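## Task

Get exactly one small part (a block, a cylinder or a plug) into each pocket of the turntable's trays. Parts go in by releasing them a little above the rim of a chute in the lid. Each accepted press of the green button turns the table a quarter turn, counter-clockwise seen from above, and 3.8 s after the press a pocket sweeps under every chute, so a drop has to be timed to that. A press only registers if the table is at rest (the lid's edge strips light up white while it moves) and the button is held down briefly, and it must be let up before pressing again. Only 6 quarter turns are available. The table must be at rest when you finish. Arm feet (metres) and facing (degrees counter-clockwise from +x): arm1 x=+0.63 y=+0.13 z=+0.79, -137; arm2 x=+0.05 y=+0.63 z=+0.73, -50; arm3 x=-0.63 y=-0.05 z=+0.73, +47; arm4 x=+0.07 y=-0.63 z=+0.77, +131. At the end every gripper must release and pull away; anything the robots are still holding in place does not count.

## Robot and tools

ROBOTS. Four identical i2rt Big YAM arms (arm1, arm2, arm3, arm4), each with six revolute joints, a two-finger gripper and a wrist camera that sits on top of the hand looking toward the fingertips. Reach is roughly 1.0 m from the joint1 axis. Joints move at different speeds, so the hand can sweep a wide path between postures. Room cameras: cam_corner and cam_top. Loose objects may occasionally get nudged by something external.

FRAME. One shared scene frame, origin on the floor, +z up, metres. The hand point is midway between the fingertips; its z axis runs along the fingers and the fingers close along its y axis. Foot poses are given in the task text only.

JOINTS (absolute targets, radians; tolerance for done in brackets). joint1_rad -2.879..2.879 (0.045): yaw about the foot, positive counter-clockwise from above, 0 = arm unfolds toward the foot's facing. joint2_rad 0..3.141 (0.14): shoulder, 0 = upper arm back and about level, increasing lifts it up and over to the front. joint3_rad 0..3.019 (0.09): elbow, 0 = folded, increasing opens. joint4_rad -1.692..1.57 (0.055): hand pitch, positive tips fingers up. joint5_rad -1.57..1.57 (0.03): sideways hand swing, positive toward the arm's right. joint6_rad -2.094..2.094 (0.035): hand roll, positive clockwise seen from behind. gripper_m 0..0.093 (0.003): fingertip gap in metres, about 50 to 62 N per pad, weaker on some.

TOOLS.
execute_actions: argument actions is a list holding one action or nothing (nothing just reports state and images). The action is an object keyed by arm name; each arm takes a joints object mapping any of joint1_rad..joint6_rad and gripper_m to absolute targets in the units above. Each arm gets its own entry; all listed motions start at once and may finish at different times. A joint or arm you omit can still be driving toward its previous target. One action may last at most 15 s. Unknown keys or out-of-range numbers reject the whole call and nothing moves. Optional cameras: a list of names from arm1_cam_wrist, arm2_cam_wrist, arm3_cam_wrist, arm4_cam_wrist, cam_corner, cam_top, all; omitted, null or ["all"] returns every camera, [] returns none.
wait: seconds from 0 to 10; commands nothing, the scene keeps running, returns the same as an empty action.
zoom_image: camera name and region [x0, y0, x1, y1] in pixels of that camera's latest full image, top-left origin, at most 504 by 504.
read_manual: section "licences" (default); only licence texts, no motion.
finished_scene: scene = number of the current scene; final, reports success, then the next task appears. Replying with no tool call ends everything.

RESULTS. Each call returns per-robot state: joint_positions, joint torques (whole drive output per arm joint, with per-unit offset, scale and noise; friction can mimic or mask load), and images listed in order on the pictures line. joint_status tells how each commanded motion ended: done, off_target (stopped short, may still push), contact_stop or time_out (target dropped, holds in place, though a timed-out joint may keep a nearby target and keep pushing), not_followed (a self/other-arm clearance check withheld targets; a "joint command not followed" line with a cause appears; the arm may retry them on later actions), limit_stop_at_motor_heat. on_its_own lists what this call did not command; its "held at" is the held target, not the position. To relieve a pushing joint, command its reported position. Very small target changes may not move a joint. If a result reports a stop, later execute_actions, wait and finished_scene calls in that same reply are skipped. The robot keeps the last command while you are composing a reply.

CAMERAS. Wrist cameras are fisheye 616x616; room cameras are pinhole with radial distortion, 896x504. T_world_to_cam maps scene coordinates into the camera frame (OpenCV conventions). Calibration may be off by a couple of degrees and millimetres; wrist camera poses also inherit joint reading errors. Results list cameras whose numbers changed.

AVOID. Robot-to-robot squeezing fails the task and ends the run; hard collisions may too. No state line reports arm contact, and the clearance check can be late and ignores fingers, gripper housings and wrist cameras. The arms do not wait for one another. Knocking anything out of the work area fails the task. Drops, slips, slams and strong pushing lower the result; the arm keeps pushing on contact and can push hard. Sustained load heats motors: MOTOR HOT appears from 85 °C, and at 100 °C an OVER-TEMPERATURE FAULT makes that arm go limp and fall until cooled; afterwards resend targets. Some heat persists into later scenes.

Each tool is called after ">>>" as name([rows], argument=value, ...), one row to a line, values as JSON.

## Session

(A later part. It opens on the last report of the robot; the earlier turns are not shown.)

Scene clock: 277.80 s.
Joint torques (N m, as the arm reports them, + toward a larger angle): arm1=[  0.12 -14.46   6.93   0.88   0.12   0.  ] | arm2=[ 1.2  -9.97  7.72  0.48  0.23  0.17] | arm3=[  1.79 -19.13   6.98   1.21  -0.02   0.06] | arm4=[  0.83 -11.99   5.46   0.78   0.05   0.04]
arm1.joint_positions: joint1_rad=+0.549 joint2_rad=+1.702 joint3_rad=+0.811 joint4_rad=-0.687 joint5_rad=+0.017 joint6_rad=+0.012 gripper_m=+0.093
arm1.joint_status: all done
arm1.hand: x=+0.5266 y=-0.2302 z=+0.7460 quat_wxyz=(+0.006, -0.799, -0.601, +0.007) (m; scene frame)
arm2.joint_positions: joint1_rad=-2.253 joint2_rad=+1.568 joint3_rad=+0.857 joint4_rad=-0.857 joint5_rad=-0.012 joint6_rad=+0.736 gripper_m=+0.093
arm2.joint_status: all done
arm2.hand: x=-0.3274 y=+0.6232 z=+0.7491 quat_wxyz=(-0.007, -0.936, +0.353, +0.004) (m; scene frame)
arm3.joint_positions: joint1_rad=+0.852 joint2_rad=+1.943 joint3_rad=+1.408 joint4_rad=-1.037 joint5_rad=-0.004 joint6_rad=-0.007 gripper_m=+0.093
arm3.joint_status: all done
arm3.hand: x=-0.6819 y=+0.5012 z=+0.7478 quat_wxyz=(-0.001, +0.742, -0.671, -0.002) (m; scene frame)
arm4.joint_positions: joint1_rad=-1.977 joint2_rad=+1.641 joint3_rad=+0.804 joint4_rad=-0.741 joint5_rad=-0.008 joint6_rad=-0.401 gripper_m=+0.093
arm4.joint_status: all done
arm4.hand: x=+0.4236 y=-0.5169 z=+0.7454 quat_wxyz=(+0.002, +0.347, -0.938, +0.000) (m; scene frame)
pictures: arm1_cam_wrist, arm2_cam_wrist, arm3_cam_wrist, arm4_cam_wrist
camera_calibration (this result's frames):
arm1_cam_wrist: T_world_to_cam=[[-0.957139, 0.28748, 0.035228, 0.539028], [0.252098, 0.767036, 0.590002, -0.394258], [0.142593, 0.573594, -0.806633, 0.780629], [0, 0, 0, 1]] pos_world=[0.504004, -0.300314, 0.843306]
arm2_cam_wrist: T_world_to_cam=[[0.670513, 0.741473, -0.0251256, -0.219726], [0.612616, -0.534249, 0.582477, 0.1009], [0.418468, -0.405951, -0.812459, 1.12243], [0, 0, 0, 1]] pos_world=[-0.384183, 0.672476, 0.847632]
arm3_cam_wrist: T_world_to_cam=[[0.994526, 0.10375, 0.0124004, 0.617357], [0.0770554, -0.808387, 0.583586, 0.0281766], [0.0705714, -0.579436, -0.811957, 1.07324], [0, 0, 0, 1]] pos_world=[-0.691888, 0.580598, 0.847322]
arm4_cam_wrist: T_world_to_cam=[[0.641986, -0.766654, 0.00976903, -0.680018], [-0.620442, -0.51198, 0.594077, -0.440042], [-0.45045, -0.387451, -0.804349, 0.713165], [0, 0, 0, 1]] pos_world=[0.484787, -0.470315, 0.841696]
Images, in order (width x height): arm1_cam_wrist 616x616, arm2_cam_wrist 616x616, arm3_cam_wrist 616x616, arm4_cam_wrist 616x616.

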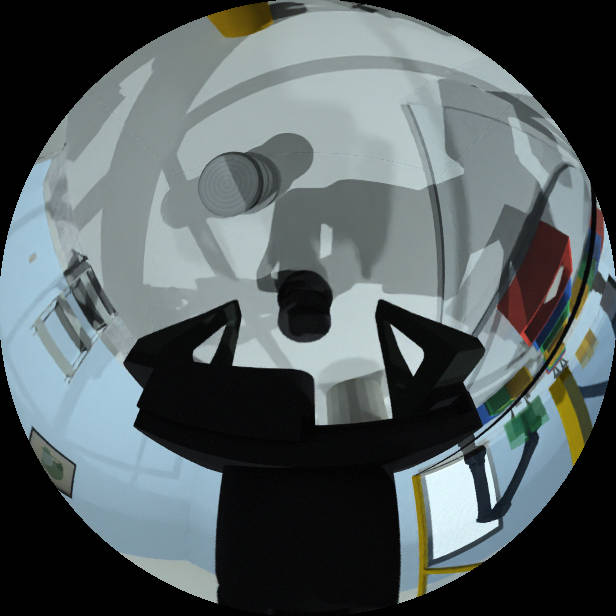

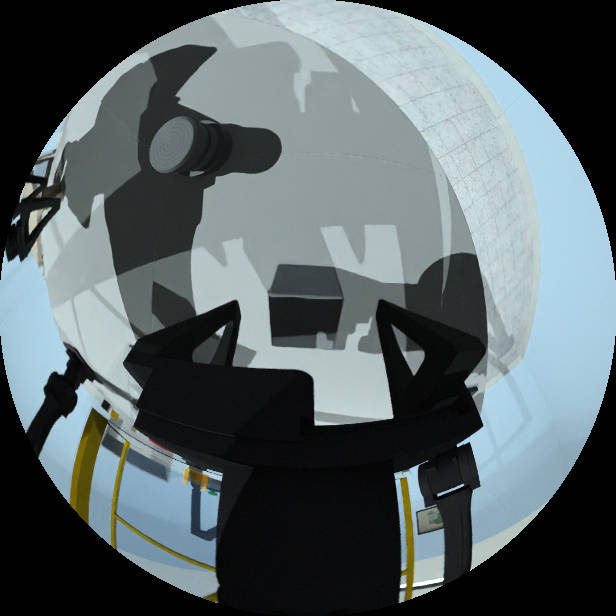

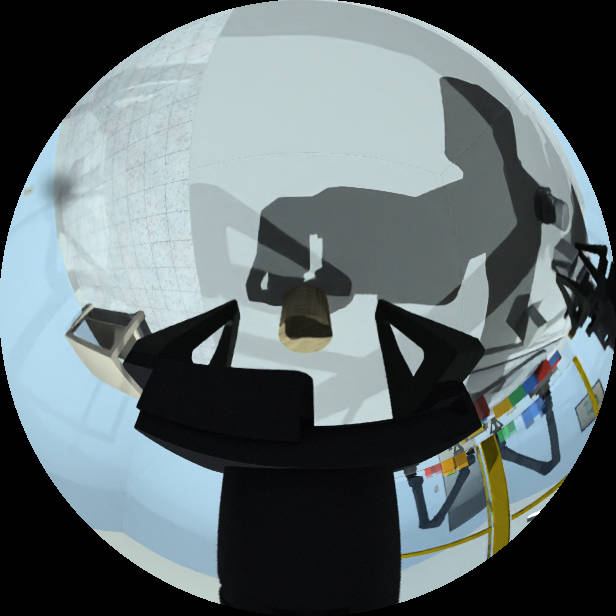

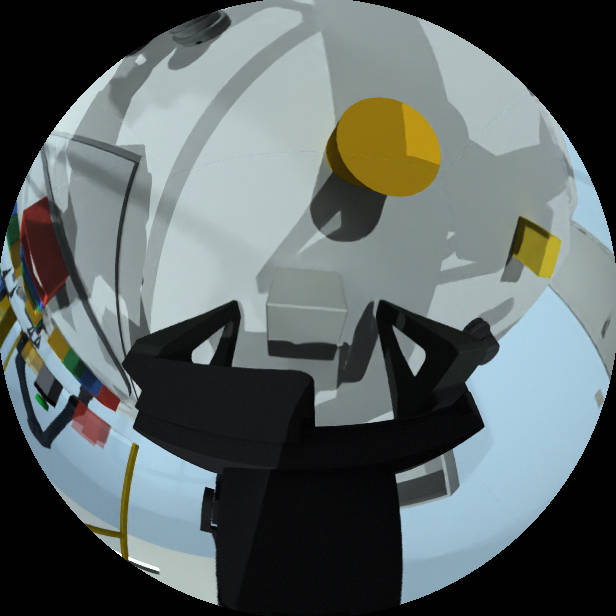

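>>> execute_actions([
  {"arm1":{"joints":{"gripper_m":0.01}},"arm2":{"joints":{"gripper_m":0.02}},"arm3":{"joints":{"gripper_m":0.012,"joint4_rad":-1.065}},"arm4":{"joints":{"gripper_m":0.02}}},
], cameras=[])

>>> execute_actions([
  {"arm1":{"joints":{"joint2_rad":0.9,"joint3_rad":1.0,"joint4_rad":-1.55,"joint6_rad":0.22}},"arm2":{"joints":{"joint2_rad":0.9,"joint3_rad":1.0,"joint4_rad":-1.65,"joint6_rad":-0.25}},"arm3":{"joints":{"joint2_rad":0.9,"joint3_rad":1.2,"joint4_rad":-1.65}},"arm4":{"joints":{"joint2_rad":0.9,"joint3_rad":1.0,"joint4_rad":-1.55,"joint6_rad":0.13}}},
], cameras=[])

>>> execute_actions([
  {"arm1":{"joints":{"joint1_rad":-0.517,"joint3_rad":1.235}},"arm2":{"joints":{"joint1_rad":-0.915,"joint3_rad":1.145}},"arm3":{"joints":{"joint1_rad":-0.72,"joint3_rad":1.39}},"arm4":{"joints":{"joint1_rad":-0.585,"joint3_rad":1.43,"joint4_rad":-1.65}}},
], cameras=[])

>>> execute_actions([
  {"arm1":{"joints":{"joint2_rad":1.51,"joint4_rad":-1.23}},"arm2":{"joints":{"joint2_rad":1.255,"joint4_rad":-1.395}},"arm3":{"joints":{"joint2_rad":1.515,"joint4_rad":-1.195}},"arm4":{"joints":{"joint2_rad":1.49,"joint4_rad":-1.435}}},
], cameras=["arm1_cam_wrist","arm2_cam_wrist","arm3_cam_wrist","arm4_cam_wrist"])

Scene clock: 300.23 s.
Joint torques (N m, as the arm reports them, + toward a larger angle): arm1=[  0.11 -13.58   6.83   0.91   0.13   0.  ] | arm2=[ 1.16 -9.67  7.68  0.49  0.21  0.14] | arm3=[  1.82 -19.24   7.07  -0.03  -0.04   0.07] | arm4=[  1.07 -12.16   5.37   0.78   0.06   0.01]
arm1.joint_positions: joint1_rad=+0.549 joint2_rad=+1.702 joint3_rad=+0.811 joint4_rad=-0.687 joint5_rad=+0.016 joint6_rad=+0.012 gripper_m=+0.028
arm1.joint_status: gripper_m off_target (ended at +0.028, target +0.010)
arm1.hand: x=+0.5267 y=-0.2302 z=+0.7460 quat_wxyz=(+0.006, -0.799, -0.601, +0.007) (m; scene frame)
arm2.joint_positions: joint1_rad=-2.253 joint2_rad=+1.568 joint3_rad=+0.857 joint4_rad=-0.856 joint5_rad=-0.012 joint6_rad=+0.737 gripper_m=+0.039
arm2.joint_status: gripper_m off_target (ended at +0.039, target +0.020)
arm2.hand: x=-0.3277 y=+0.6232 z=+0.7491 quat_wxyz=(-0.007, -0.935, +0.354, +0.005) (m; scene frame)
arm3.joint_positions: joint1_rad=+0.852 joint2_rad=+1.943 joint3_rad=+1.408 joint4_rad=-1.052 joint5_rad=-0.004 joint6_rad=-0.007 gripper_m=+0.031
arm3.joint_status: gripper_m off_target (ended at +0.031, target +0.012); the others done
arm3.hand: x=-0.6815 y=+0.4974 z=+0.7478 quat_wxyz=(+0.004, +0.742, -0.671, +0.004) (m; scene frame)
arm4.joint_positions: joint1_rad=-1.977 joint2_rad=+1.641 joint3_rad=+0.804 joint4_rad=-0.741 joint5_rad=-0.008 joint6_rad=-0.400 gripper_m=+0.039
arm4.joint_status: gripper_m off_target (ended at +0.039, target +0.020)
arm4.hand: x=+0.4236 y=-0.5169 z=+0.7454 quat_wxyz=(+0.002, +0.347, -0.938, +0.000) (m; scene frame)
pictures: none
No camera images: the call's "cameras" was empty. Leave "cameras" out to get every camera's image.

Scene clock: 302.10 s.
Joint torques (N m, as the arm reports them, + toward a larger angle): arm1=[ 0.12 -2.67 11.55 -0.11  0.15  0.23] | arm2=[ 0.96 -3.2  13.18 -0.09  0.14 -0.2 ] | arm3=[ 2.04 -2.56  8.67  0.49 -0.04  0.1 ] | arm4=[ 0.86 -3.62 10.21 -0.13  0.12  0.04]
arm1.joint_positions: joint1_rad=+0.549 joint2_rad=+0.897 joint3_rad=+0.975 joint4_rad=-1.537 joint5_rad=+0.016 joint6_rad=+0.207 gripper_m=+0.028
arm1.joint_status: all done
arm1.hand: x=+0.5627 y=-0.1013 z=+1.0447 quat_wxyz=(-0.036, -0.852, -0.519, +0.051) (m; scene frame)
arm2.joint_positions: joint1_rad=-2.253 joint2_rad=+0.896 joint3_rad=+0.959 joint4_rad=-1.642 joint5_rad=-0.012 joint6_rad=-0.236 gripper_m=+0.039
arm2.joint_status: all done
arm2.hand: x=-0.1637 y=+0.6247 z=+0.9802 quat_wxyz=(-0.005, -0.992, -0.125, +0.002) (m; scene frame)
arm3.joint_positions: joint1_rad=+0.852 joint2_rad=+0.895 joint3_rad=+1.191 joint4_rad=-1.640 joint5_rad=-0.004 joint6_rad=-0.007 gripper_m=+0.031
arm3.joint_status: all done
arm3.hand: x=-0.6557 y=+0.2081 z=+1.0685 quat_wxyz=(-0.078, +0.737, -0.666, -0.085) (m; scene frame)
arm4.joint_positions: joint1_rad=-1.977 joint2_rad=+0.898 joint3_rad=+0.968 joint4_rad=-1.538 joint5_rad=-0.008 joint6_rad=+0.119 gripper_m=+0.039
arm4.joint_status: all done
arm4.hand: x=+0.3034 y=-0.5530 z=+1.0223 quat_wxyz=(-0.052, +0.095, -0.994, -0.011) (m; scene frame)
pictures: none
No camera images: the call's "cameras" was empty. Leave "cameras" out to get every camera's image.

Scene clock: 303.87 s.
Joint torques (N m, as the arm reports them, + toward a larger angle): arm1=[-1.46 -3.26 12.27  0.44  0.13  0.22] | arm2=[ 0.88 -3.78 13.96  0.24  0.17 -0.18] | arm3=[ 0.62 -3.23 10.56  0.84 -0.08  0.06] | arm4=[ 1.39 -4.01 11.35  0.27  0.12 -0.03]
arm1.joint_positions: joint1_rad=-0.508 joint2_rad=+0.902 joint3_rad=+1.199 joint4_rad=-1.540 joint5_rad=+0.016 joint6_rad=+0.208 gripper_m=+0.028
arm1.joint_status: all done
arm1.hand: x=+0.3548 y=+0.0710 z=+1.1381 quat_wxyz=(-0.034, -0.986, -0.016, +0.163) (m; scene frame)
arm2.joint_positions: joint1_rad=-0.918 joint2_rad=+0.897 joint3_rad=+1.095 joint4_rad=-1.645 joint5_rad=-0.013 joint6_rad=-0.237 gripper_m=+0.039
arm2.joint_status: all done
arm2.hand: x=+0.0024 y=+0.3913 z=+1.0308 quat_wxyz=(-0.034, -0.700, -0.712, +0.052) (m; scene frame)
arm3.joint_positions: joint1_rad=-0.712 joint2_rad=+0.901 joint3_rad=+1.349 joint4_rad=-1.641 joint5_rad=-0.003 joint6_rad=-0.007 gripper_m=+0.031
arm3.joint_status: all done
arm3.hand: x=-0.3580 y=-0.0220 z=+1.1347 quat_wxyz=(-0.190, +0.053, -0.980, -0.013) (m; scene frame)
arm4.joint_positions: joint1_rad=-0.588 joint2_rad=+0.904 joint3_rad=+1.378 joint4_rad=-1.637 joint5_rad=-0.008 joint6_rad=+0.121 gripper_m=+0.039
arm4.joint_status: all done
arm4.hand: x=+0.0328 y=-0.3514 z=+1.1872 quat_wxyz=(-0.121, +0.696, -0.690, -0.158) (m; scene frame)
pictures: none
No camera images: the call's "cameras" was empty. Leave "cameras" out to get every camera's image.

Scene clock: 305.33 s.
Joint torques (N m, as the arm reports them, + toward a larger angle): arm1=[ -1.44 -15.19  11.74   0.82   0.14   0.22] | arm2=[ 0.73 -9.59 13.66  0.43  0.17 -0.18] | arm3=[  0.75 -14.91  10.64   1.65  -0.07   0.07] | arm4=[  0.79 -14.54  10.57   0.52   0.11   0.01]
arm1.joint_positions: joint1_rad=-0.508 joint2_rad=+1.528 joint3_rad=+1.199 joint4_rad=-1.243 joint5_rad=+0.016 joint6_rad=+0.208 gripper_m=+0.028
arm1.joint_status: all done
arm1.hand: x=+0.2084 y=+0.0323 z=+0.9332 quat_wxyz=(+0.002, -1.000, -0.018, +0.004) (m; scene frame)
arm2.joint_positions: joint1_rad=-0.918 joint2_rad=+1.276 joint3_rad=+1.095 joint4_rad=-1.401 joint5_rad=-0.013 joint6_rad=-0.237 gripper_m=+0.039
arm2.joint_status: all done
arm2.hand: x=-0.0221 y=+0.2879 z=+0.9287 quat_wxyz=(+0.002, -0.702, -0.712, -0.006) (m; scene frame)
arm3.joint_positions: joint1_rad=-0.712 joint2_rad=+1.526 joint3_rad=+1.354 joint4_rad=-1.211 joint5_rad=-0.003 joint6_rad=-0.007 gripper_m=+0.031
arm3.joint_status: all done
arm3.hand: x=-0.1385 y=+0.0013 z=+0.9340 quat_wxyz=(-0.096, +0.053, -0.994, -0.008) (m; scene frame)
arm4.joint_positions: joint1_rad=-0.588 joint2_rad=+1.510 joint3_rad=+1.390 joint4_rad=-1.445 joint5_rad=-0.008 joint6_rad=+0.121 gripper_m=+0.039
arm4.joint_status: all done
arm4.hand: x=+0.0125 y=-0.1854 z=+0.9880 quat_wxyz=(+0.002, +0.709, -0.705, +0.000) (m; scene frame)
pictures: arm1_cam_wrist, arm2_cam_wrist, arm3_cam_wrist, arm4_cam_wrist
camera_calibration (this result's frames):
arm1_cam_wrist: T_world_to_cam=[[-0.0254663, 0.99944, 0.0216959, -0.0521212], [0.80862, 0.0078337, 0.588279, -0.715615], [0.58778, 0.0325251, -0.808367, 0.752747], [0, 0, 0, 1]] pos_world=[0.134883, 0.0332147, 1.03061]
arm2_cam_wrist: T_world_to_cam=[[-0.999893, -0.00153837, -0.0145384, -0.00420024], [-0.00987288, 0.804483, 0.593893, -0.779637], [0.0107822, 0.593973, -0.804413, 0.700051], [0, 0, 0, 1]] pos_world=[-0.0194452, 0.211387, 1.02609]
arm3_cam_wrist: T_world_to_cam=[[0.108502, -0.994076, 0.00637401, 0.0107654], [-0.9016, -0.0957031, 0.421852, -0.511909], [-0.418743, -0.0515184, -0.906642, 0.916408], [0, 0, 0, 1]] pos_world=[-0.0789662, 0.00892223, 1.04674]
arm4_cam_wrist: T_world_to_cam=[[0.999941, -0.00616522, 0.00895132, -0.0270103], [-0.0102699, -0.805577, 0.592402, -0.729909], [0.00355869, -0.592459, -0.805593, 0.809166], [0, 0, 0, 1]] pos_world=[0.016633, -0.108767, 1.0845]
Images, in order (width x height): arm1_cam_wrist 616x616, arm2_cam_wrist 616x616, arm3_cam_wrist 616x616, arm4_cam_wrist 616x616.

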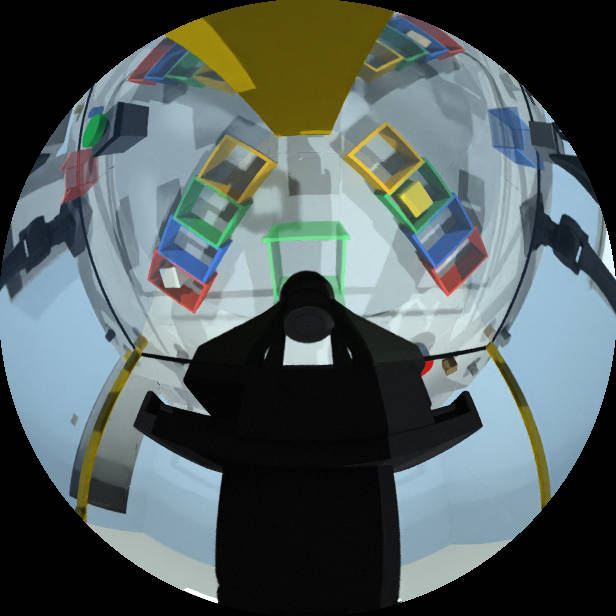

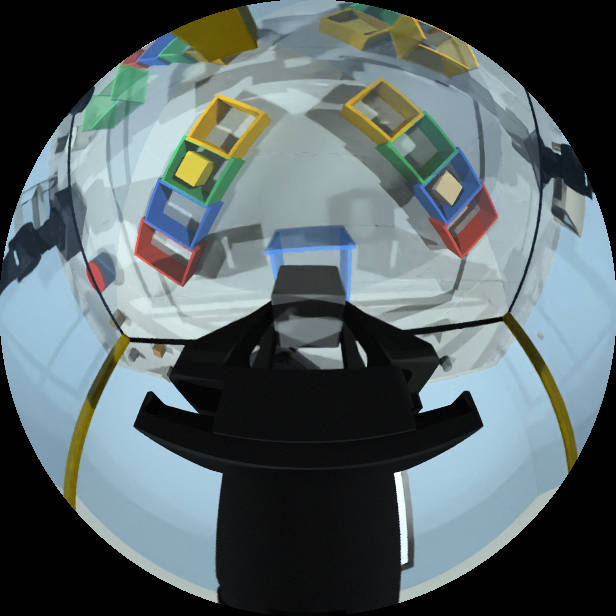

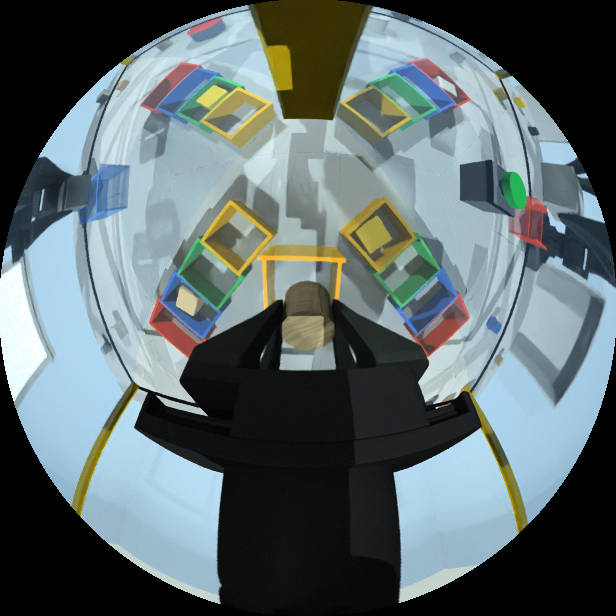

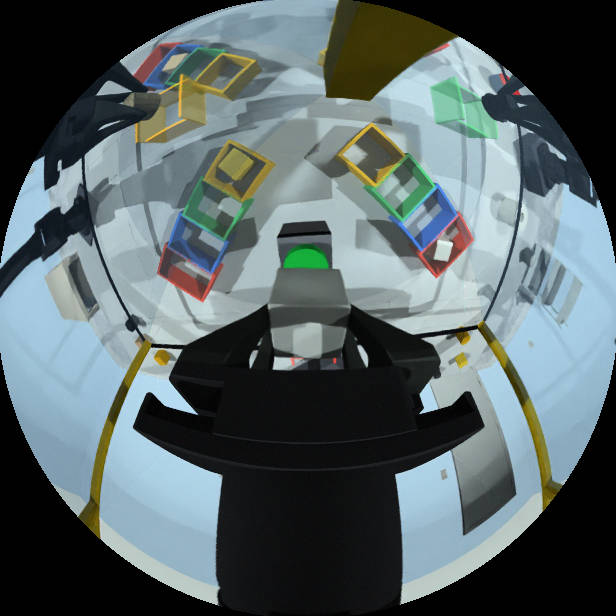

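>>> execute_actions([
  {"arm4":{"joints":{"joint2_rad":1.52,"joint3_rad":1.272,"joint4_rad":-1.29}}},
], cameras=["cam_top"])

>>> execute_actions([
  {"arm4":{"joints":{"joint1_rad":-0.547,"joint2_rad":1.165}}},
], cameras=[])

>>> execute_actions([
  {"arm4":{"joints":{"joint3_rad":0.93,"joint4_rad":-1.32}}},
], cameras=[])

>>> wait(seconds=0.7)

>>> execute_actions([
  {"arm1":{"joints":{"gripper_m":0.065}},"arm2":{"joints":{"gripper_m":0.065}},"arm3":{"joints":{"gripper_m":0.065}},"arm4":{"joints":{"gripper_m":0.065}}},
], cameras=[])

>>> execute_actions([
  {"arm1":{"joints":{"joint2_rad":0.9,"joint3_rad":1.1,"joint4_rad":-1.55,"joint6_rad":0}},"arm2":{"joints":{"joint2_rad":0.9,"joint4_rad":-1.65,"joint6_rad":0}},"arm3":{"joints":{"joint2_rad":0.9,"joint3_rad":1.0,"joint4_rad":-1.65}},"arm4":{"joints":{"joint2_rad":0.9,"joint3_rad":0.9,"joint4_rad":-1.55,"joint6_rad":0}}},
], cameras=["cam_top"])

>>> execute_actions([
  {"arm1":{"joints":{"joint1_rad":0.628,"gripper_m":0.093}},"arm2":{"joints":{"joint1_rad":-2.3,"gripper_m":0.093}},"arm3":{"joints":{"joint1_rad":-2.13,"gripper_m":0.093}},"arm4":{"joints":{"joint1_rad":0.455,"gripper_m":0.093}}},
], cameras=[])

>>> execute_actions([
  {"arm1":{"joints":{"joint2_rad":1.74,"joint3_rad":1.105,"joint4_rad":-0.9}},"arm2":{"joints":{"joint2_rad":1.734,"joint3_rad":1.29,"joint4_rad":-1.085}},"arm3":{"joints":{"joint2_rad":1.49,"joint3_rad":0.97,"joint4_rad":-1.022}},"arm4":{"joints":{"joint2_rad":1.335,"joint3_rad":0.69,"joint4_rad":-0.89}}},
])

Scene clock: 330.37 s.
Joint torques (N m, as the arm reports them, + toward a larger angle): arm1=[ -1.42 -15.26  11.75   0.82   0.13   0.22] | arm2=[ 0.7  -9.9  13.76  0.36  0.17 -0.19] | arm3=[  0.91 -14.85  10.51   1.64  -0.1    0.07] | arm4=[  0.97 -12.22   7.62   1.     0.12   0.01]
arm1.joint_positions: joint1_rad=-0.508 joint2_rad=+1.528 joint3_rad=+1.199 joint4_rad=-1.243 joint5_rad=+0.016 joint6_rad=+0.208 gripper_m=+0.028
arm1.joint_status: not commanded
arm1.hand: x=+0.2084 y=+0.0323 z=+0.9332 quat_wxyz=(+0.002, -1.000, -0.018, +0.004) (m; scene frame)
arm2.joint_positions: joint1_rad=-0.918 joint2_rad=+1.276 joint3_rad=+1.095 joint4_rad=-1.401 joint5_rad=-0.013 joint6_rad=-0.237 gripper_m=+0.039
arm2.joint_status: not commanded
arm2.hand: x=-0.0221 y=+0.2879 z=+0.9287 quat_wxyz=(+0.002, -0.702, -0.712, -0.006) (m; scene frame)
arm3.joint_positions: joint1_rad=-0.712 joint2_rad=+1.526 joint3_rad=+1.354 joint4_rad=-1.211 joint5_rad=-0.003 joint6_rad=-0.007 gripper_m=+0.031
arm3.joint_status: not commanded
arm3.hand: x=-0.1385 y=+0.0013 z=+0.9340 quat_wxyz=(-0.096, +0.053, -0.994, -0.008) (m; scene frame)
arm4.joint_positions: joint1_rad=-0.588 joint2_rad=+1.519 joint3_rad=+1.272 joint4_rad=-1.309 joint5_rad=-0.008 joint6_rad=+0.121 gripper_m=+0.039
arm4.joint_status: all done
arm4.hand: x=+0.0131 y=-0.1887 z=+0.9401 quat_wxyz=(-0.001, +0.709, -0.705, -0.004) (m; scene frame)
pictures: cam_top
Images, in order (width x height): cam_top 896x504.

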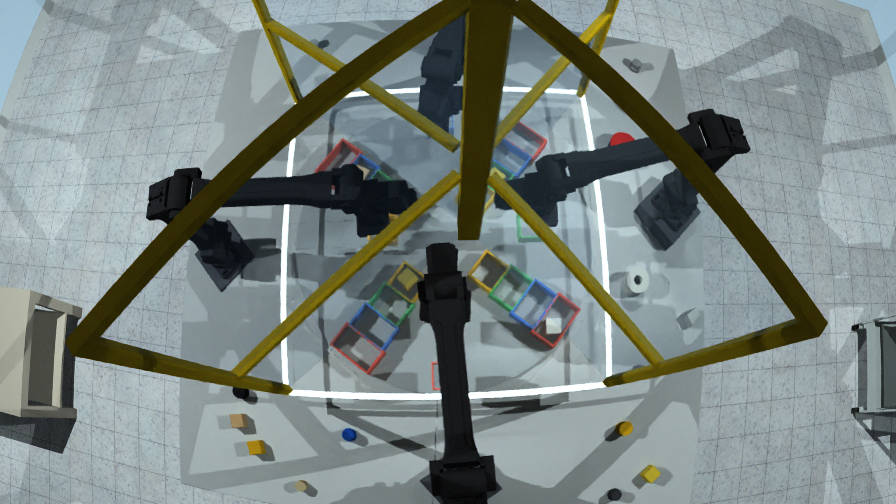

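Scene clock: 331.70 s.
Joint torques (N m, as the arm reports them, + toward a larger angle): arm1=[ -1.39 -15.25  11.72   0.84   0.14   0.22] | arm2=[ 0.63 -9.99 13.85  0.43  0.16 -0.19] | arm3=[  1.18 -14.21  10.51   1.59  -0.06   0.06] | arm4=[ 0.77 -8.24  8.85  1.44  0.1   0.02]
arm1.joint_positions: joint1_rad=-0.508 joint2_rad=+1.528 joint3_rad=+1.199 joint4_rad=-1.243 joint5_rad=+0.016 joint6_rad=+0.208 gripper_m=+0.028
arm1.joint_status: not commanded
arm1.hand: x=+0.2084 y=+0.0323 z=+0.9332 quat_wxyz=(+0.002, -1.000, -0.018, +0.004) (m; scene frame)
arm2.joint_positions: joint1_rad=-0.918 joint2_rad=+1.276 joint3_rad=+1.095 joint4_rad=-1.401 joint5_rad=-0.013 joint6_rad=-0.237 gripper_m=+0.039
arm2.joint_status: not commanded
arm2.hand: x=-0.0221 y=+0.2879 z=+0.9287 quat_wxyz=(+0.002, -0.702, -0.712, -0.006) (m; scene frame)
arm3.joint_positions: joint1_rad=-0.712 joint2_rad=+1.526 joint3_rad=+1.354 joint4_rad=-1.211 joint5_rad=-0.003 joint6_rad=-0.007 gripper_m=+0.031
arm3.joint_status: not commanded
arm3.hand: x=-0.1385 y=+0.0013 z=+0.9340 quat_wxyz=(-0.096, +0.053, -0.994, -0.008) (m; scene frame)
arm4.joint_positions: joint1_rad=-0.547 joint2_rad=+1.168 joint3_rad=+1.264 joint4_rad=-1.303 joint5_rad=-0.007 joint6_rad=+0.121 gripper_m=+0.039
arm4.joint_status: all done
arm4.hand: x=+0.0013 y=-0.2305 z=+1.0799 quat_wxyz=(-0.105, +0.713, -0.678, -0.143) (m; scene frame)
pictures: none
No camera images: the call's "cameras" was empty. Leave "cameras" out to get every camera's image.

Scene clock: 332.73 s.
Joint torques (N m, as the arm reports them, + toward a larger angle): arm1=[ -1.41 -15.26  11.73   0.84   0.13   0.22] | arm2=[ 0.86 -9.79 13.82  0.37  0.16 -0.18] | arm3=[  0.91 -15.01  10.64   1.59  -0.07   0.08] | arm4=[ 0.23 -6.85  7.8  -0.25  0.11  0.01]
arm1.joint_positions: joint1_rad=-0.508 joint2_rad=+1.528 joint3_rad=+1.199 joint4_rad=-1.243 joint5_rad=+0.016 joint6_rad=+0.208 gripper_m=+0.028
arm1.joint_status: not commanded
arm1.hand: x=+0.2084 y=+0.0323 z=+0.9332 quat_wxyz=(+0.002, -1.000, -0.018, +0.004) (m; scene frame)
arm2.joint_positions: joint1_rad=-0.918 joint2_rad=+1.276 joint3_rad=+1.095 joint4_rad=-1.401 joint5_rad=-0.013 joint6_rad=-0.237 gripper_m=+0.039
arm2.joint_status: not commanded
arm2.hand: x=-0.0221 y=+0.2879 z=+0.9287 quat_wxyz=(+0.002, -0.702, -0.712, -0.006) (m; scene frame)
arm3.joint_positions: joint1_rad=-0.712 joint2_rad=+1.526 joint3_rad=+1.354 joint4_rad=-1.211 joint5_rad=-0.003 joint6_rad=-0.007 gripper_m=+0.031
arm3.joint_status: not commanded
arm3.hand: x=-0.1385 y=+0.0013 z=+0.9340 quat_wxyz=(-0.096, +0.053, -0.994, -0.008) (m; scene frame)
arm4.joint_positions: joint1_rad=-0.547 joint2_rad=+1.168 joint3_rad=+0.924 joint4_rad=-1.312 joint5_rad=-0.007 joint6_rad=+0.121 gripper_m=+0.039
arm4.joint_status: all done
arm4.hand: x=+0.0177 y=-0.3234 z=+0.9356 quat_wxyz=(-0.001, +0.724, -0.690, -0.004) (m; scene frame)
pictures: none
No camera images: the call's "cameras" was empty. Leave "cameras" out to get every camera's image.

Scene clock: 333.43 s.
Joint torques (N m, as the arm reports them, + toward a larger angle): arm1=[ -1.37 -15.23  11.73   0.83   0.14   0.22] | arm2=[ 0.88 -9.93 13.8   0.37  0.17 -0.2 ] | arm3=[  0.92 -14.68  10.65   1.54  -0.09   0.09] | arm4=[ 0.15 -7.65  7.91 -0.24  0.1   0.  ]
arm1.joint_positions: joint1_rad=-0.508 joint2_rad=+1.528 joint3_rad=+1.199 joint4_rad=-1.243 joint5_rad=+0.016 joint6_rad=+0.208 gripper_m=+0.028
arm1.joint_status: not commanded
arm1.hand: x=+0.2084 y=+0.0323 z=+0.9332 quat_wxyz=(+0.002, -1.000, -0.018, +0.004) (m; scene frame)
arm2.joint_positions: joint1_rad=-0.918 joint2_rad=+1.276 joint3_rad=+1.095 joint4_rad=-1.401 joint5_rad=-0.013 joint6_rad=-0.237 gripper_m=+0.039
arm2.joint_status: not commanded
arm2.hand: x=-0.0221 y=+0.2879 z=+0.9287 quat_wxyz=(+0.002, -0.702, -0.712, -0.006) (m; scene frame)
arm3.joint_positions: joint1_rad=-0.712 joint2_rad=+1.526 joint3_rad=+1.354 joint4_rad=-1.211 joint5_rad=-0.003 joint6_rad=-0.007 gripper_m=+0.031
arm3.joint_status: not commanded
arm3.hand: x=-0.1385 y=+0.0013 z=+0.9340 quat_wxyz=(-0.096, +0.053, -0.994, -0.008) (m; scene frame)
arm4.joint_positions: joint1_rad=-0.547 joint2_rad=+1.168 joint3_rad=+0.924 joint4_rad=-1.312 joint5_rad=-0.007 joint6_rad=+0.121 gripper_m=+0.039
arm4.joint_status: all done
arm4.hand: x=+0.0177 y=-0.3234 z=+0.9356 quat_wxyz=(-0.001, +0.724, -0.690, -0.004) (m; scene frame)
wait: 0.70 s; at rest by 0.27 s
pictures: arm1_cam_wrist, arm2_cam_wrist, arm3_cam_wrist, arm4_cam_wrist, cam_corner, cam_top
camera_calibration (this result's frames):
arm1_cam_wrist: T_world_to_cam=[[-0.0254663, 0.99944, 0.0216959, -0.0521212], [0.80862, 0.0078337, 0.588279, -0.715615], [0.58778, 0.0325251, -0.808367, 0.752747], [0, 0, 0, 1]] pos_world=[0.134883, 0.0332147, 1.03061]
arm2_cam_wrist: T_world_to_cam=[[-0.999893, -0.00153837, -0.0145384, -0.00420024], [-0.00987288, 0.804483, 0.593893, -0.779637], [0.0107822, 0.593973, -0.804413, 0.700051], [0, 0, 0, 1]] pos_world=[-0.0194452, 0.211387, 1.02609]
arm3_cam_wrist: T_world_to_cam=[[0.108502, -0.994076, 0.00637401, 0.0107654], [-0.9016, -0.0957031, 0.421852, -0.511909], [-0.418743, -0.0515184, -0.906642, 0.916408], [0, 0, 0, 1]] pos_world=[-0.0789662, 0.00892223, 1.04674]
arm4_cam_wrist: T_world_to_cam=[[0.999371, 0.034606, 0.00775123, -0.0183423], [0.0235483, -0.810982, 0.584598, -0.805012], [0.0265167, -0.584047, -0.811286, 0.692774], [0, 0, 0, 1]] pos_world=[0.0189173, -0.247602, 1.03279]
Images, in order (width x height): arm1_cam_wrist 616x616, arm2_cam_wrist 616x616, arm3_cam_wrist 616x616, arm4_cam_wrist 616x616, cam_corner 896x504, cam_top 896x504.

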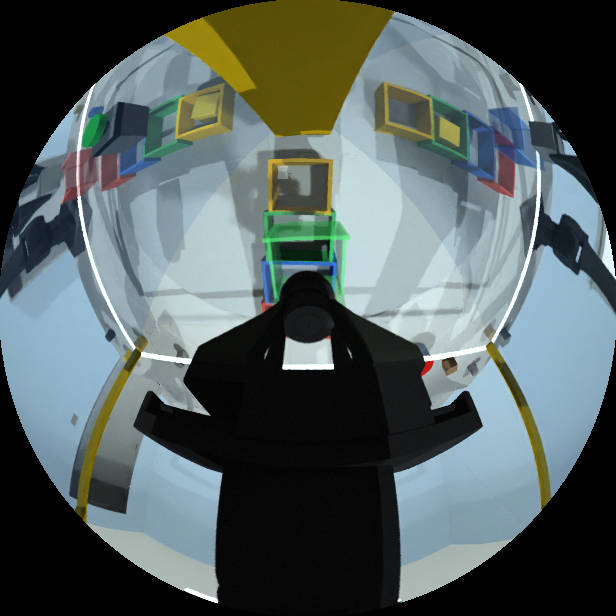

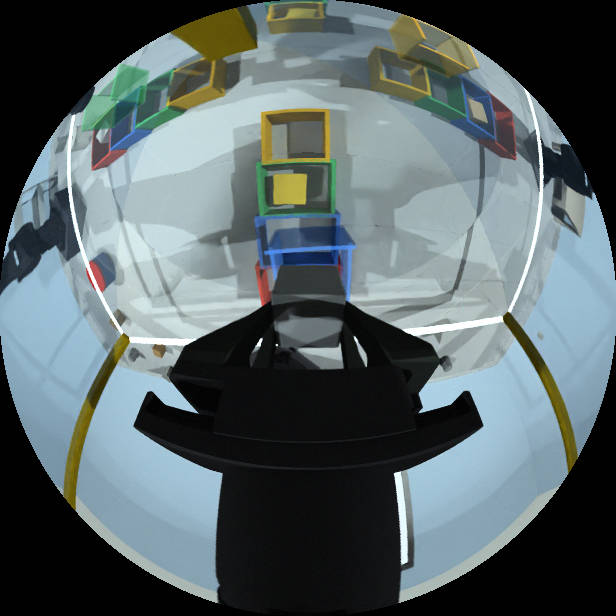

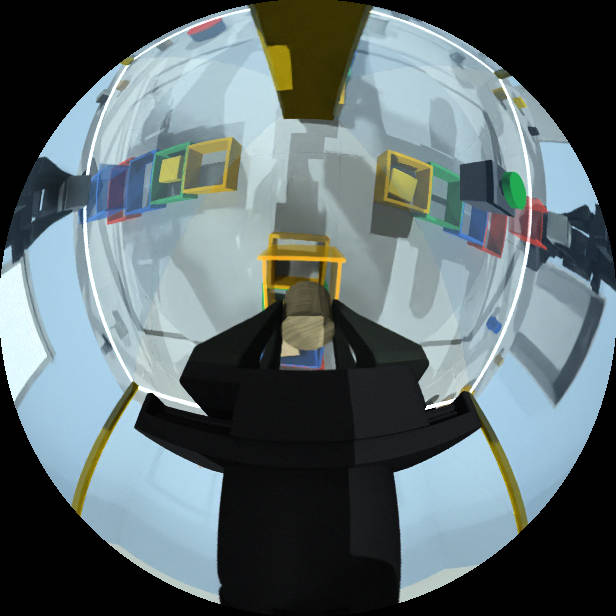

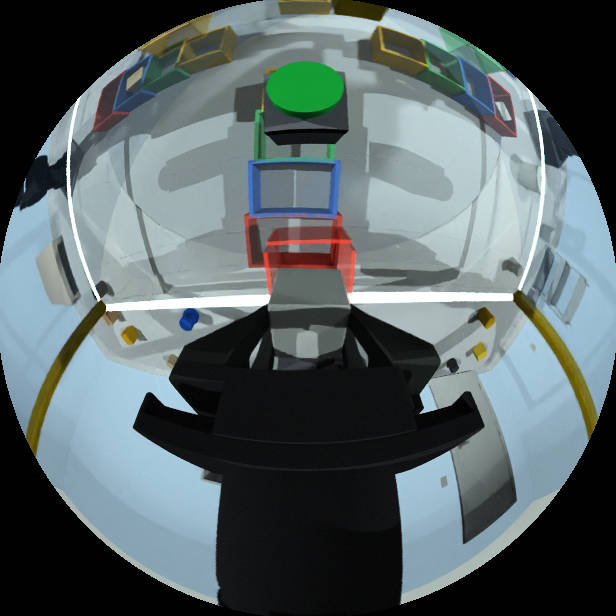

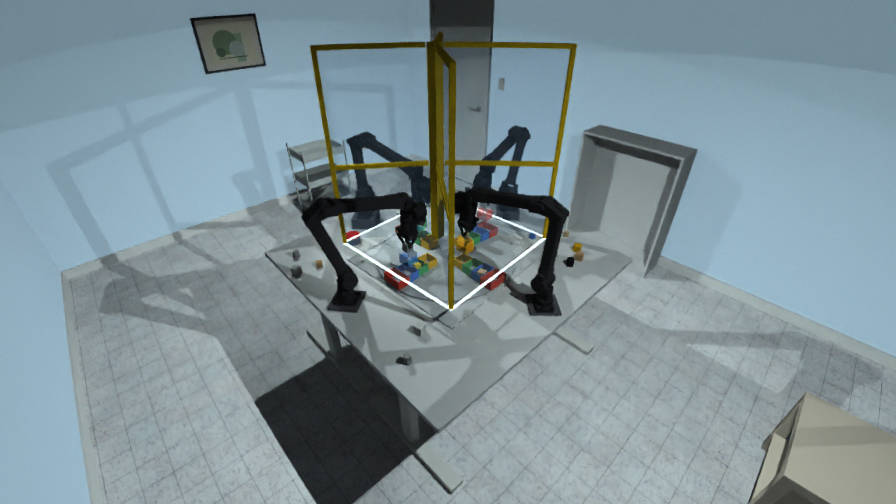

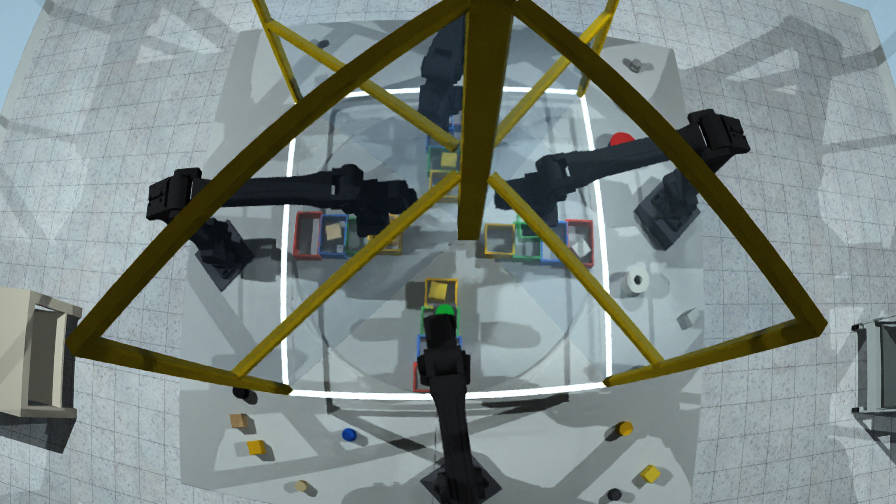

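Scene clock: 334.03 s.
Joint torques (N m, as the arm reports them, + toward a larger angle): arm1=[ -1.4  -15.03  11.74   0.84   0.13   0.22] | arm2=[ 0.78 -9.72 13.92  0.35  0.18 -0.19] | arm3=[  0.78 -14.65  10.72   1.58  -0.04   0.09] | arm4=[ 0.35 -6.94  7.88 -0.25  0.08  0.06]
arm1.joint_positions: joint1_rad=-0.508 joint2_rad=+1.528 joint3_rad=+1.199 joint4_rad=-1.243 joint5_rad=+0.016 joint6_rad=+0.208 gripper_m=+0.065
arm1.joint_status: all done
arm1.hand: x=+0.2084 y=+0.0323 z=+0.9332 quat_wxyz=(+0.002, -1.000, -0.018, +0.004) (m; scene frame)
arm2.joint_positions: joint1_rad=-0.918 joint2_rad=+1.276 joint3_rad=+1.095 joint4_rad=-1.401 joint5_rad=-0.013 joint6_rad=-0.237 gripper_m=+0.065
arm2.joint_status: all done
arm2.hand: x=-0.0221 y=+0.2880 z=+0.9288 quat_wxyz=(+0.002, -0.702, -0.712, -0.006) (m; scene frame)
arm3.joint_positions: joint1_rad=-0.712 joint2_rad=+1.526 joint3_rad=+1.354 joint4_rad=-1.211 joint5_rad=-0.003 joint6_rad=-0.007 gripper_m=+0.065
arm3.joint_status: all done
arm3.hand: x=-0.1385 y=+0.0013 z=+0.9340 quat_wxyz=(-0.096, +0.053, -0.994, -0.008) (m; scene frame)
arm4.joint_positions: joint1_rad=-0.547 joint2_rad=+1.168 joint3_rad=+0.924 joint4_rad=-1.312 joint5_rad=-0.007 joint6_rad=+0.121 gripper_m=+0.065
arm4.joint_status: all done
arm4.hand: x=+0.0177 y=-0.3234 z=+0.9356 quat_wxyz=(-0.001, +0.724, -0.690, -0.004) (m; scene frame)
pictures: none
No camera images: the call's "cameras" was empty. Leave "cameras" out to get every camera's image.

Scene clock: 335.47 s.
Joint torques (N m, as the arm reports them, + toward a larger angle): arm1=[-1.47 -2.11 10.78  0.27  0.12 -0.01] | arm2=[ 0.63 -2.36 13.33  0.31  0.2   0.14] | arm3=[ 0.6  -2.42  7.64  0.18 -0.08  0.06] | arm4=[ 0.79 -3.58  8.14 -0.52  0.06 -0.18]
arm1.joint_positions: joint1_rad=-0.508 joint2_rad=+0.893 joint3_rad=+1.084 joint4_rad=-1.539 joint5_rad=+0.016 joint6_rad=+0.013 gripper_m=+0.065
arm1.joint_status: all done
arm1.hand: x=+0.3722 y=+0.0749 z=+1.0900 quat_wxyz=(-0.012, -0.987, -0.113, +0.114) (m; scene frame)
arm2.joint_positions: joint1_rad=-0.918 joint2_rad=+0.886 joint3_rad=+1.103 joint4_rad=-1.645 joint5_rad=-0.013 joint6_rad=-0.014 gripper_m=+0.065
arm2.joint_status: all done
arm2.hand: x=+0.0026 y=+0.3920 z=+1.0364 quat_wxyz=(-0.045, -0.774, -0.629, +0.055) (m; scene frame)
arm3.joint_positions: joint1_rad=-0.712 joint2_rad=+0.894 joint3_rad=+1.003 joint4_rad=-1.639 joint5_rad=-0.003 joint6_rad=-0.007 gripper_m=+0.065
arm3.joint_status: all done
arm3.hand: x=-0.4047 y=-0.0260 z=+0.9924 quat_wxyz=(-0.023, +0.054, -0.998, -0.005) (m; scene frame)
arm4.joint_positions: joint1_rad=-0.547 joint2_rad=+0.895 joint3_rad=+0.896 joint4_rad=-1.539 joint5_rad=-0.007 joint6_rad=+0.010 gripper_m=+0.065
arm4.joint_status: all done
arm4.hand: x=+0.0312 y=-0.4041 z=+0.9918 quat_wxyz=(-0.007, +0.761, -0.649, -0.011) (m; scene frame)
pictures: cam_top
Images, in order (width x height): cam_top 896x504.

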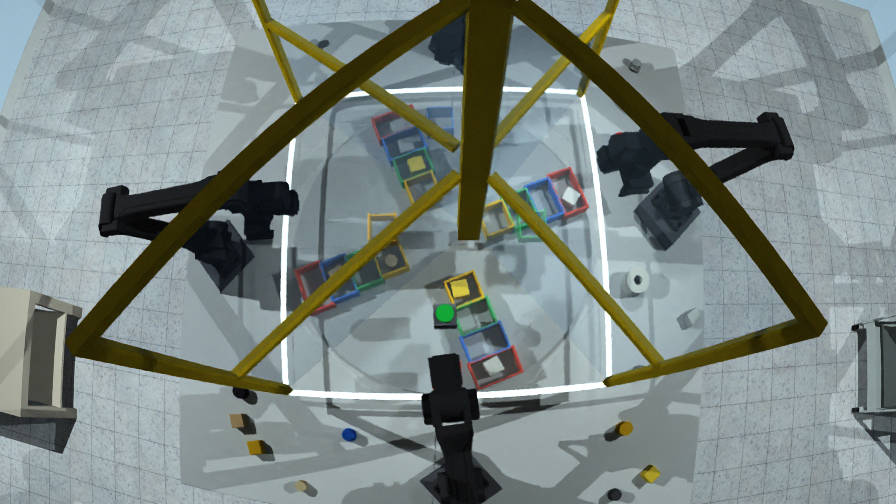

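Scene clock: 337.17 s.
Joint torques (N m, as the arm reports them, + toward a larger angle): arm1=[-0.01 -2.35 10.8   0.2   0.13  0.  ] | arm2=[ 0.3  -2.77 13.34  0.26  0.15  0.13] | arm3=[ 0.74 -2.94  7.67  0.14 -0.06  0.07] | arm4=[ 1.06 -3.13  8.13 -0.46  0.1  -0.18]
arm1.joint_positions: joint1_rad=+0.619 joint2_rad=+0.894 joint3_rad=+1.084 joint4_rad=-1.539 joint5_rad=+0.016 joint6_rad=+0.012 gripper_m=+0.093
arm1.joint_status: all done
arm1.hand: x=+0.5757 y=-0.1244 z=+1.0911 quat_wxyz=(-0.067, -0.773, -0.624, +0.096) (m; scene frame)
arm2.joint_positions: joint1_rad=-2.296 joint2_rad=+0.888 joint3_rad=+1.103 joint4_rad=-1.645 joint5_rad=-0.013 joint6_rad=-0.012 gripper_m=+0.093
arm2.joint_status: all done
arm2.hand: x=-0.1886 y=+0.6346 z=+1.0387 quat_wxyz=(-0.004, -0.997, +0.008, +0.076) (m; scene frame)
arm3.joint_positions: joint1_rad=-2.122 joint2_rad=+0.897 joint3_rad=+1.003 joint4_rad=-1.639 joint5_rad=-0.003 joint6_rad=-0.007 gripper_m=+0.093
arm3.joint_status: all done
arm3.hand: x=-0.5720 y=-0.2690 z=+0.9897 quat_wxyz=(-0.016, -0.606, -0.795, +0.007) (m; scene frame)
arm4.joint_positions: joint1_rad=+0.452 joint2_rad=+0.895 joint3_rad=+0.896 joint4_rad=-1.539 joint5_rad=-0.007 joint6_rad=+0.009 gripper_m=+0.093
arm4.joint_status: all done
arm4.hand: x=-0.1397 y=-0.5399 z=+0.9917 quat_wxyz=(+0.003, +0.979, -0.205, -0.013) (m; scene frame)
pictures: none
No camera images: the call's "cameras" was empty. Leave "cameras" out to get every camera's image.

Scene clock: 338.70 s.
Joint torques (N m, as the arm reports them, + toward a larger angle): arm1=[ -0.05 -16.06   9.3    0.93   0.13   0.  ] | arm2=[  0.24 -14.12  10.83   0.56   0.15   0.13] | arm3=[  0.77 -11.86   7.06   1.1   -0.05   0.07] | arm4=[ 1.44 -8.28  6.56  0.78  0.06 -0.18]
arm1.joint_positions: joint1_rad=+0.619 joint2_rad=+1.745 joint3_rad=+1.084 joint4_rad=-0.915 joint5_rad=+0.016 joint6_rad=+0.012 gripper_m=+0.093
arm1.joint_status: all done
arm1.hand: x=+0.5372 y=-0.3119 z=+0.8041 quat_wxyz=(+0.005, -0.777, -0.629, +0.009) (m; scene frame)
arm2.joint_positions: joint1_rad=-2.296 joint2_rad=+1.738 joint3_rad=+1.266 joint4_rad=-1.094 joint5_rad=-0.013 joint6_rad=-0.012 gripper_m=+0.093
arm2.joint_status: all done
arm2.hand: x=-0.4412 y=+0.6425 z=+0.8093 quat_wxyz=(-0.005, -1.000, +0.008, +0.008) (m; scene frame)
arm3.joint_positions: joint1_rad=-2.122 joint2_rad=+1.499 joint3_rad=+0.967 joint4_rad=-1.037 joint5_rad=-0.003 joint6_rad=-0.007 gripper_m=+0.093
arm3.joint_status: all done
arm3.hand: x=-0.5289 y=-0.4265 z=+0.7990 quat_wxyz=(-0.002, -0.606, -0.795, -0.004) (m; scene frame)
arm4.joint_positions: joint1_rad=+0.452 joint2_rad=+1.339 joint3_rad=+0.683 joint4_rad=-0.905 joint5_rad=-0.007 joint6_rad=+0.009 gripper_m=+0.093
arm4.joint_status: all done
arm4.hand: x=-0.2108 y=-0.5103 z=+0.8040 quat_wxyz=(+0.005, +0.979, -0.205, -0.003) (m; scene frame)
pictures: arm1_cam_wrist, arm2_cam_wrist, arm3_cam_wrist, arm4_cam_wrist, cam_corner, cam_top
camera_calibration (this result's frames):
arm1_cam_wrist: T_world_to_cam=[[-0.974828, 0.220086, 0.0356626, 0.55873], [0.198508, 0.783931, 0.588257, -0.333083], [0.10151, 0.580529, -0.807887, 0.898078], [0, 0, 0, 1]] pos_world=[0.519622, -0.383214, 0.901559]
arm2_cam_wrist: T_world_to_cam=[[0.0296285, 0.999368, -0.0196251, -0.60912], [0.82003, -0.0130756, 0.572171, -0.0891042], [0.571553, -0.0330457, -0.819899, 1.06073], [0, 0, 0, 1]] pos_world=[-0.51515, 0.642623, 0.908723]
arm3_cam_wrist: T_world_to_cam=[[-0.963433, -0.267914, 0.00428358, -0.626817], [-0.214085, 0.779281, 0.588973, -0.244638], [-0.161132, 0.566519, -0.808142, 0.929641], [0, 0, 0, 1]] pos_world=[-0.506475, -0.50395, 0.898052]
arm4_cam_wrist: T_world_to_cam=[[0.412283, 0.911055, 0.000817061, 0.546616], [0.736574, -0.333852, 0.588219, -0.483449], [0.536173, -0.241911, -0.808701, 0.762857], [0, 0, 0, 1]] pos_world=[-0.278288, -0.474855, 0.90085]
Images, in order (width x height): arm1_cam_wrist 616x616, arm2_cam_wrist 616x616, arm3_cam_wrist 616x616, arm4_cam_wrist 616x616, cam_corner 896x504, cam_top 896x504.

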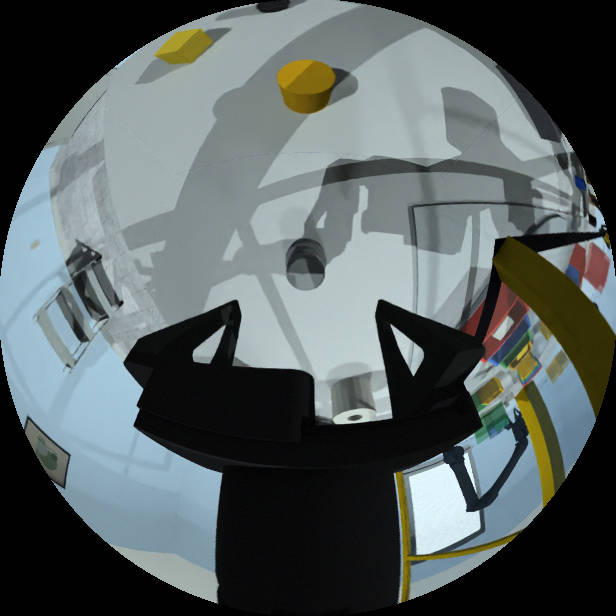

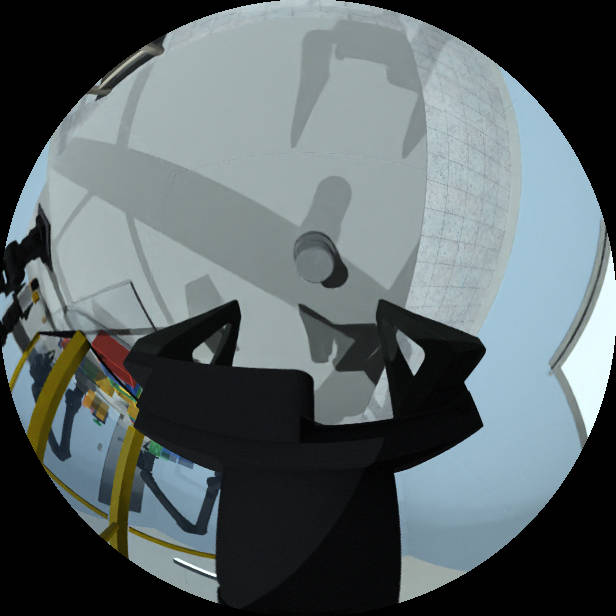

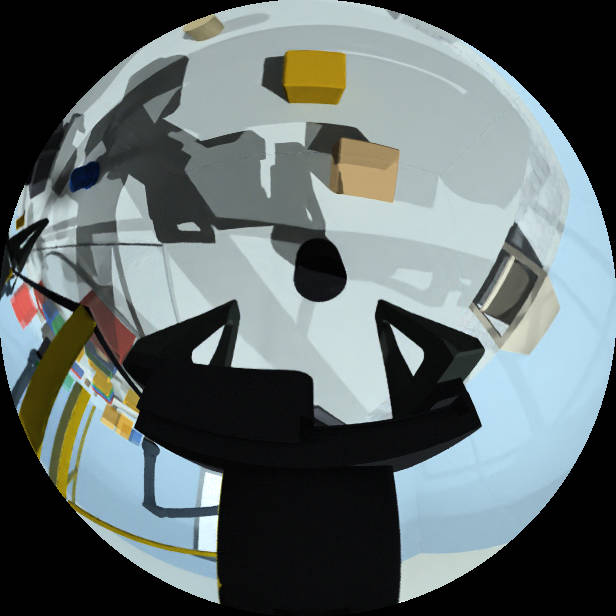

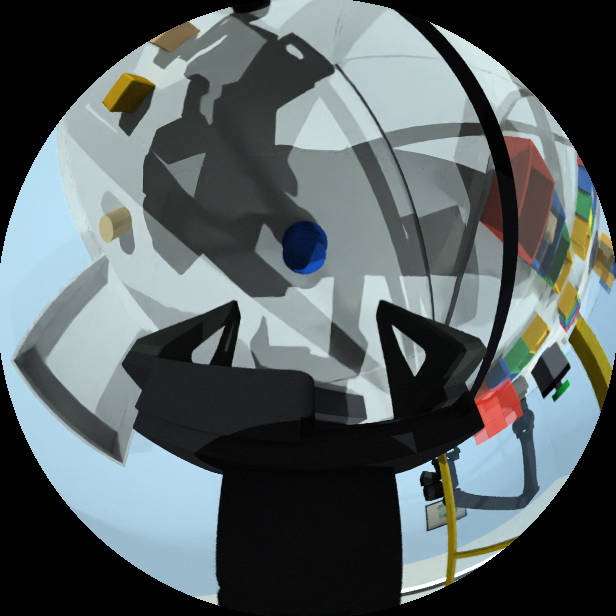

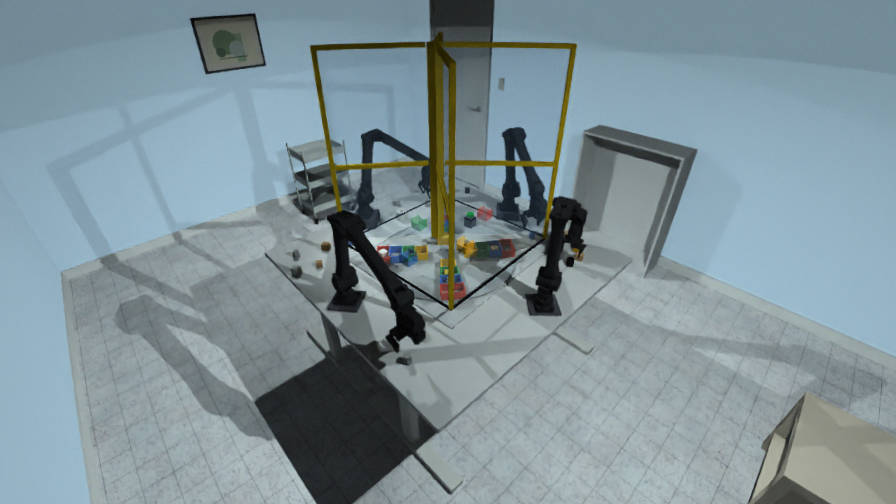

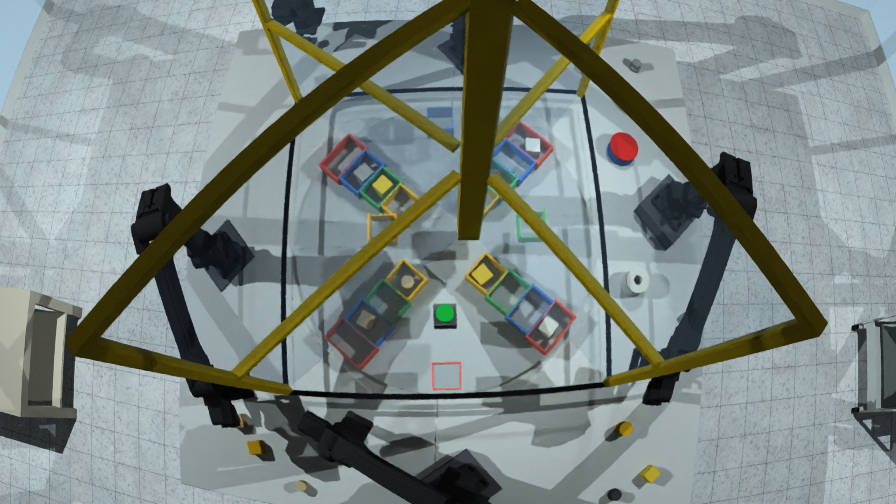

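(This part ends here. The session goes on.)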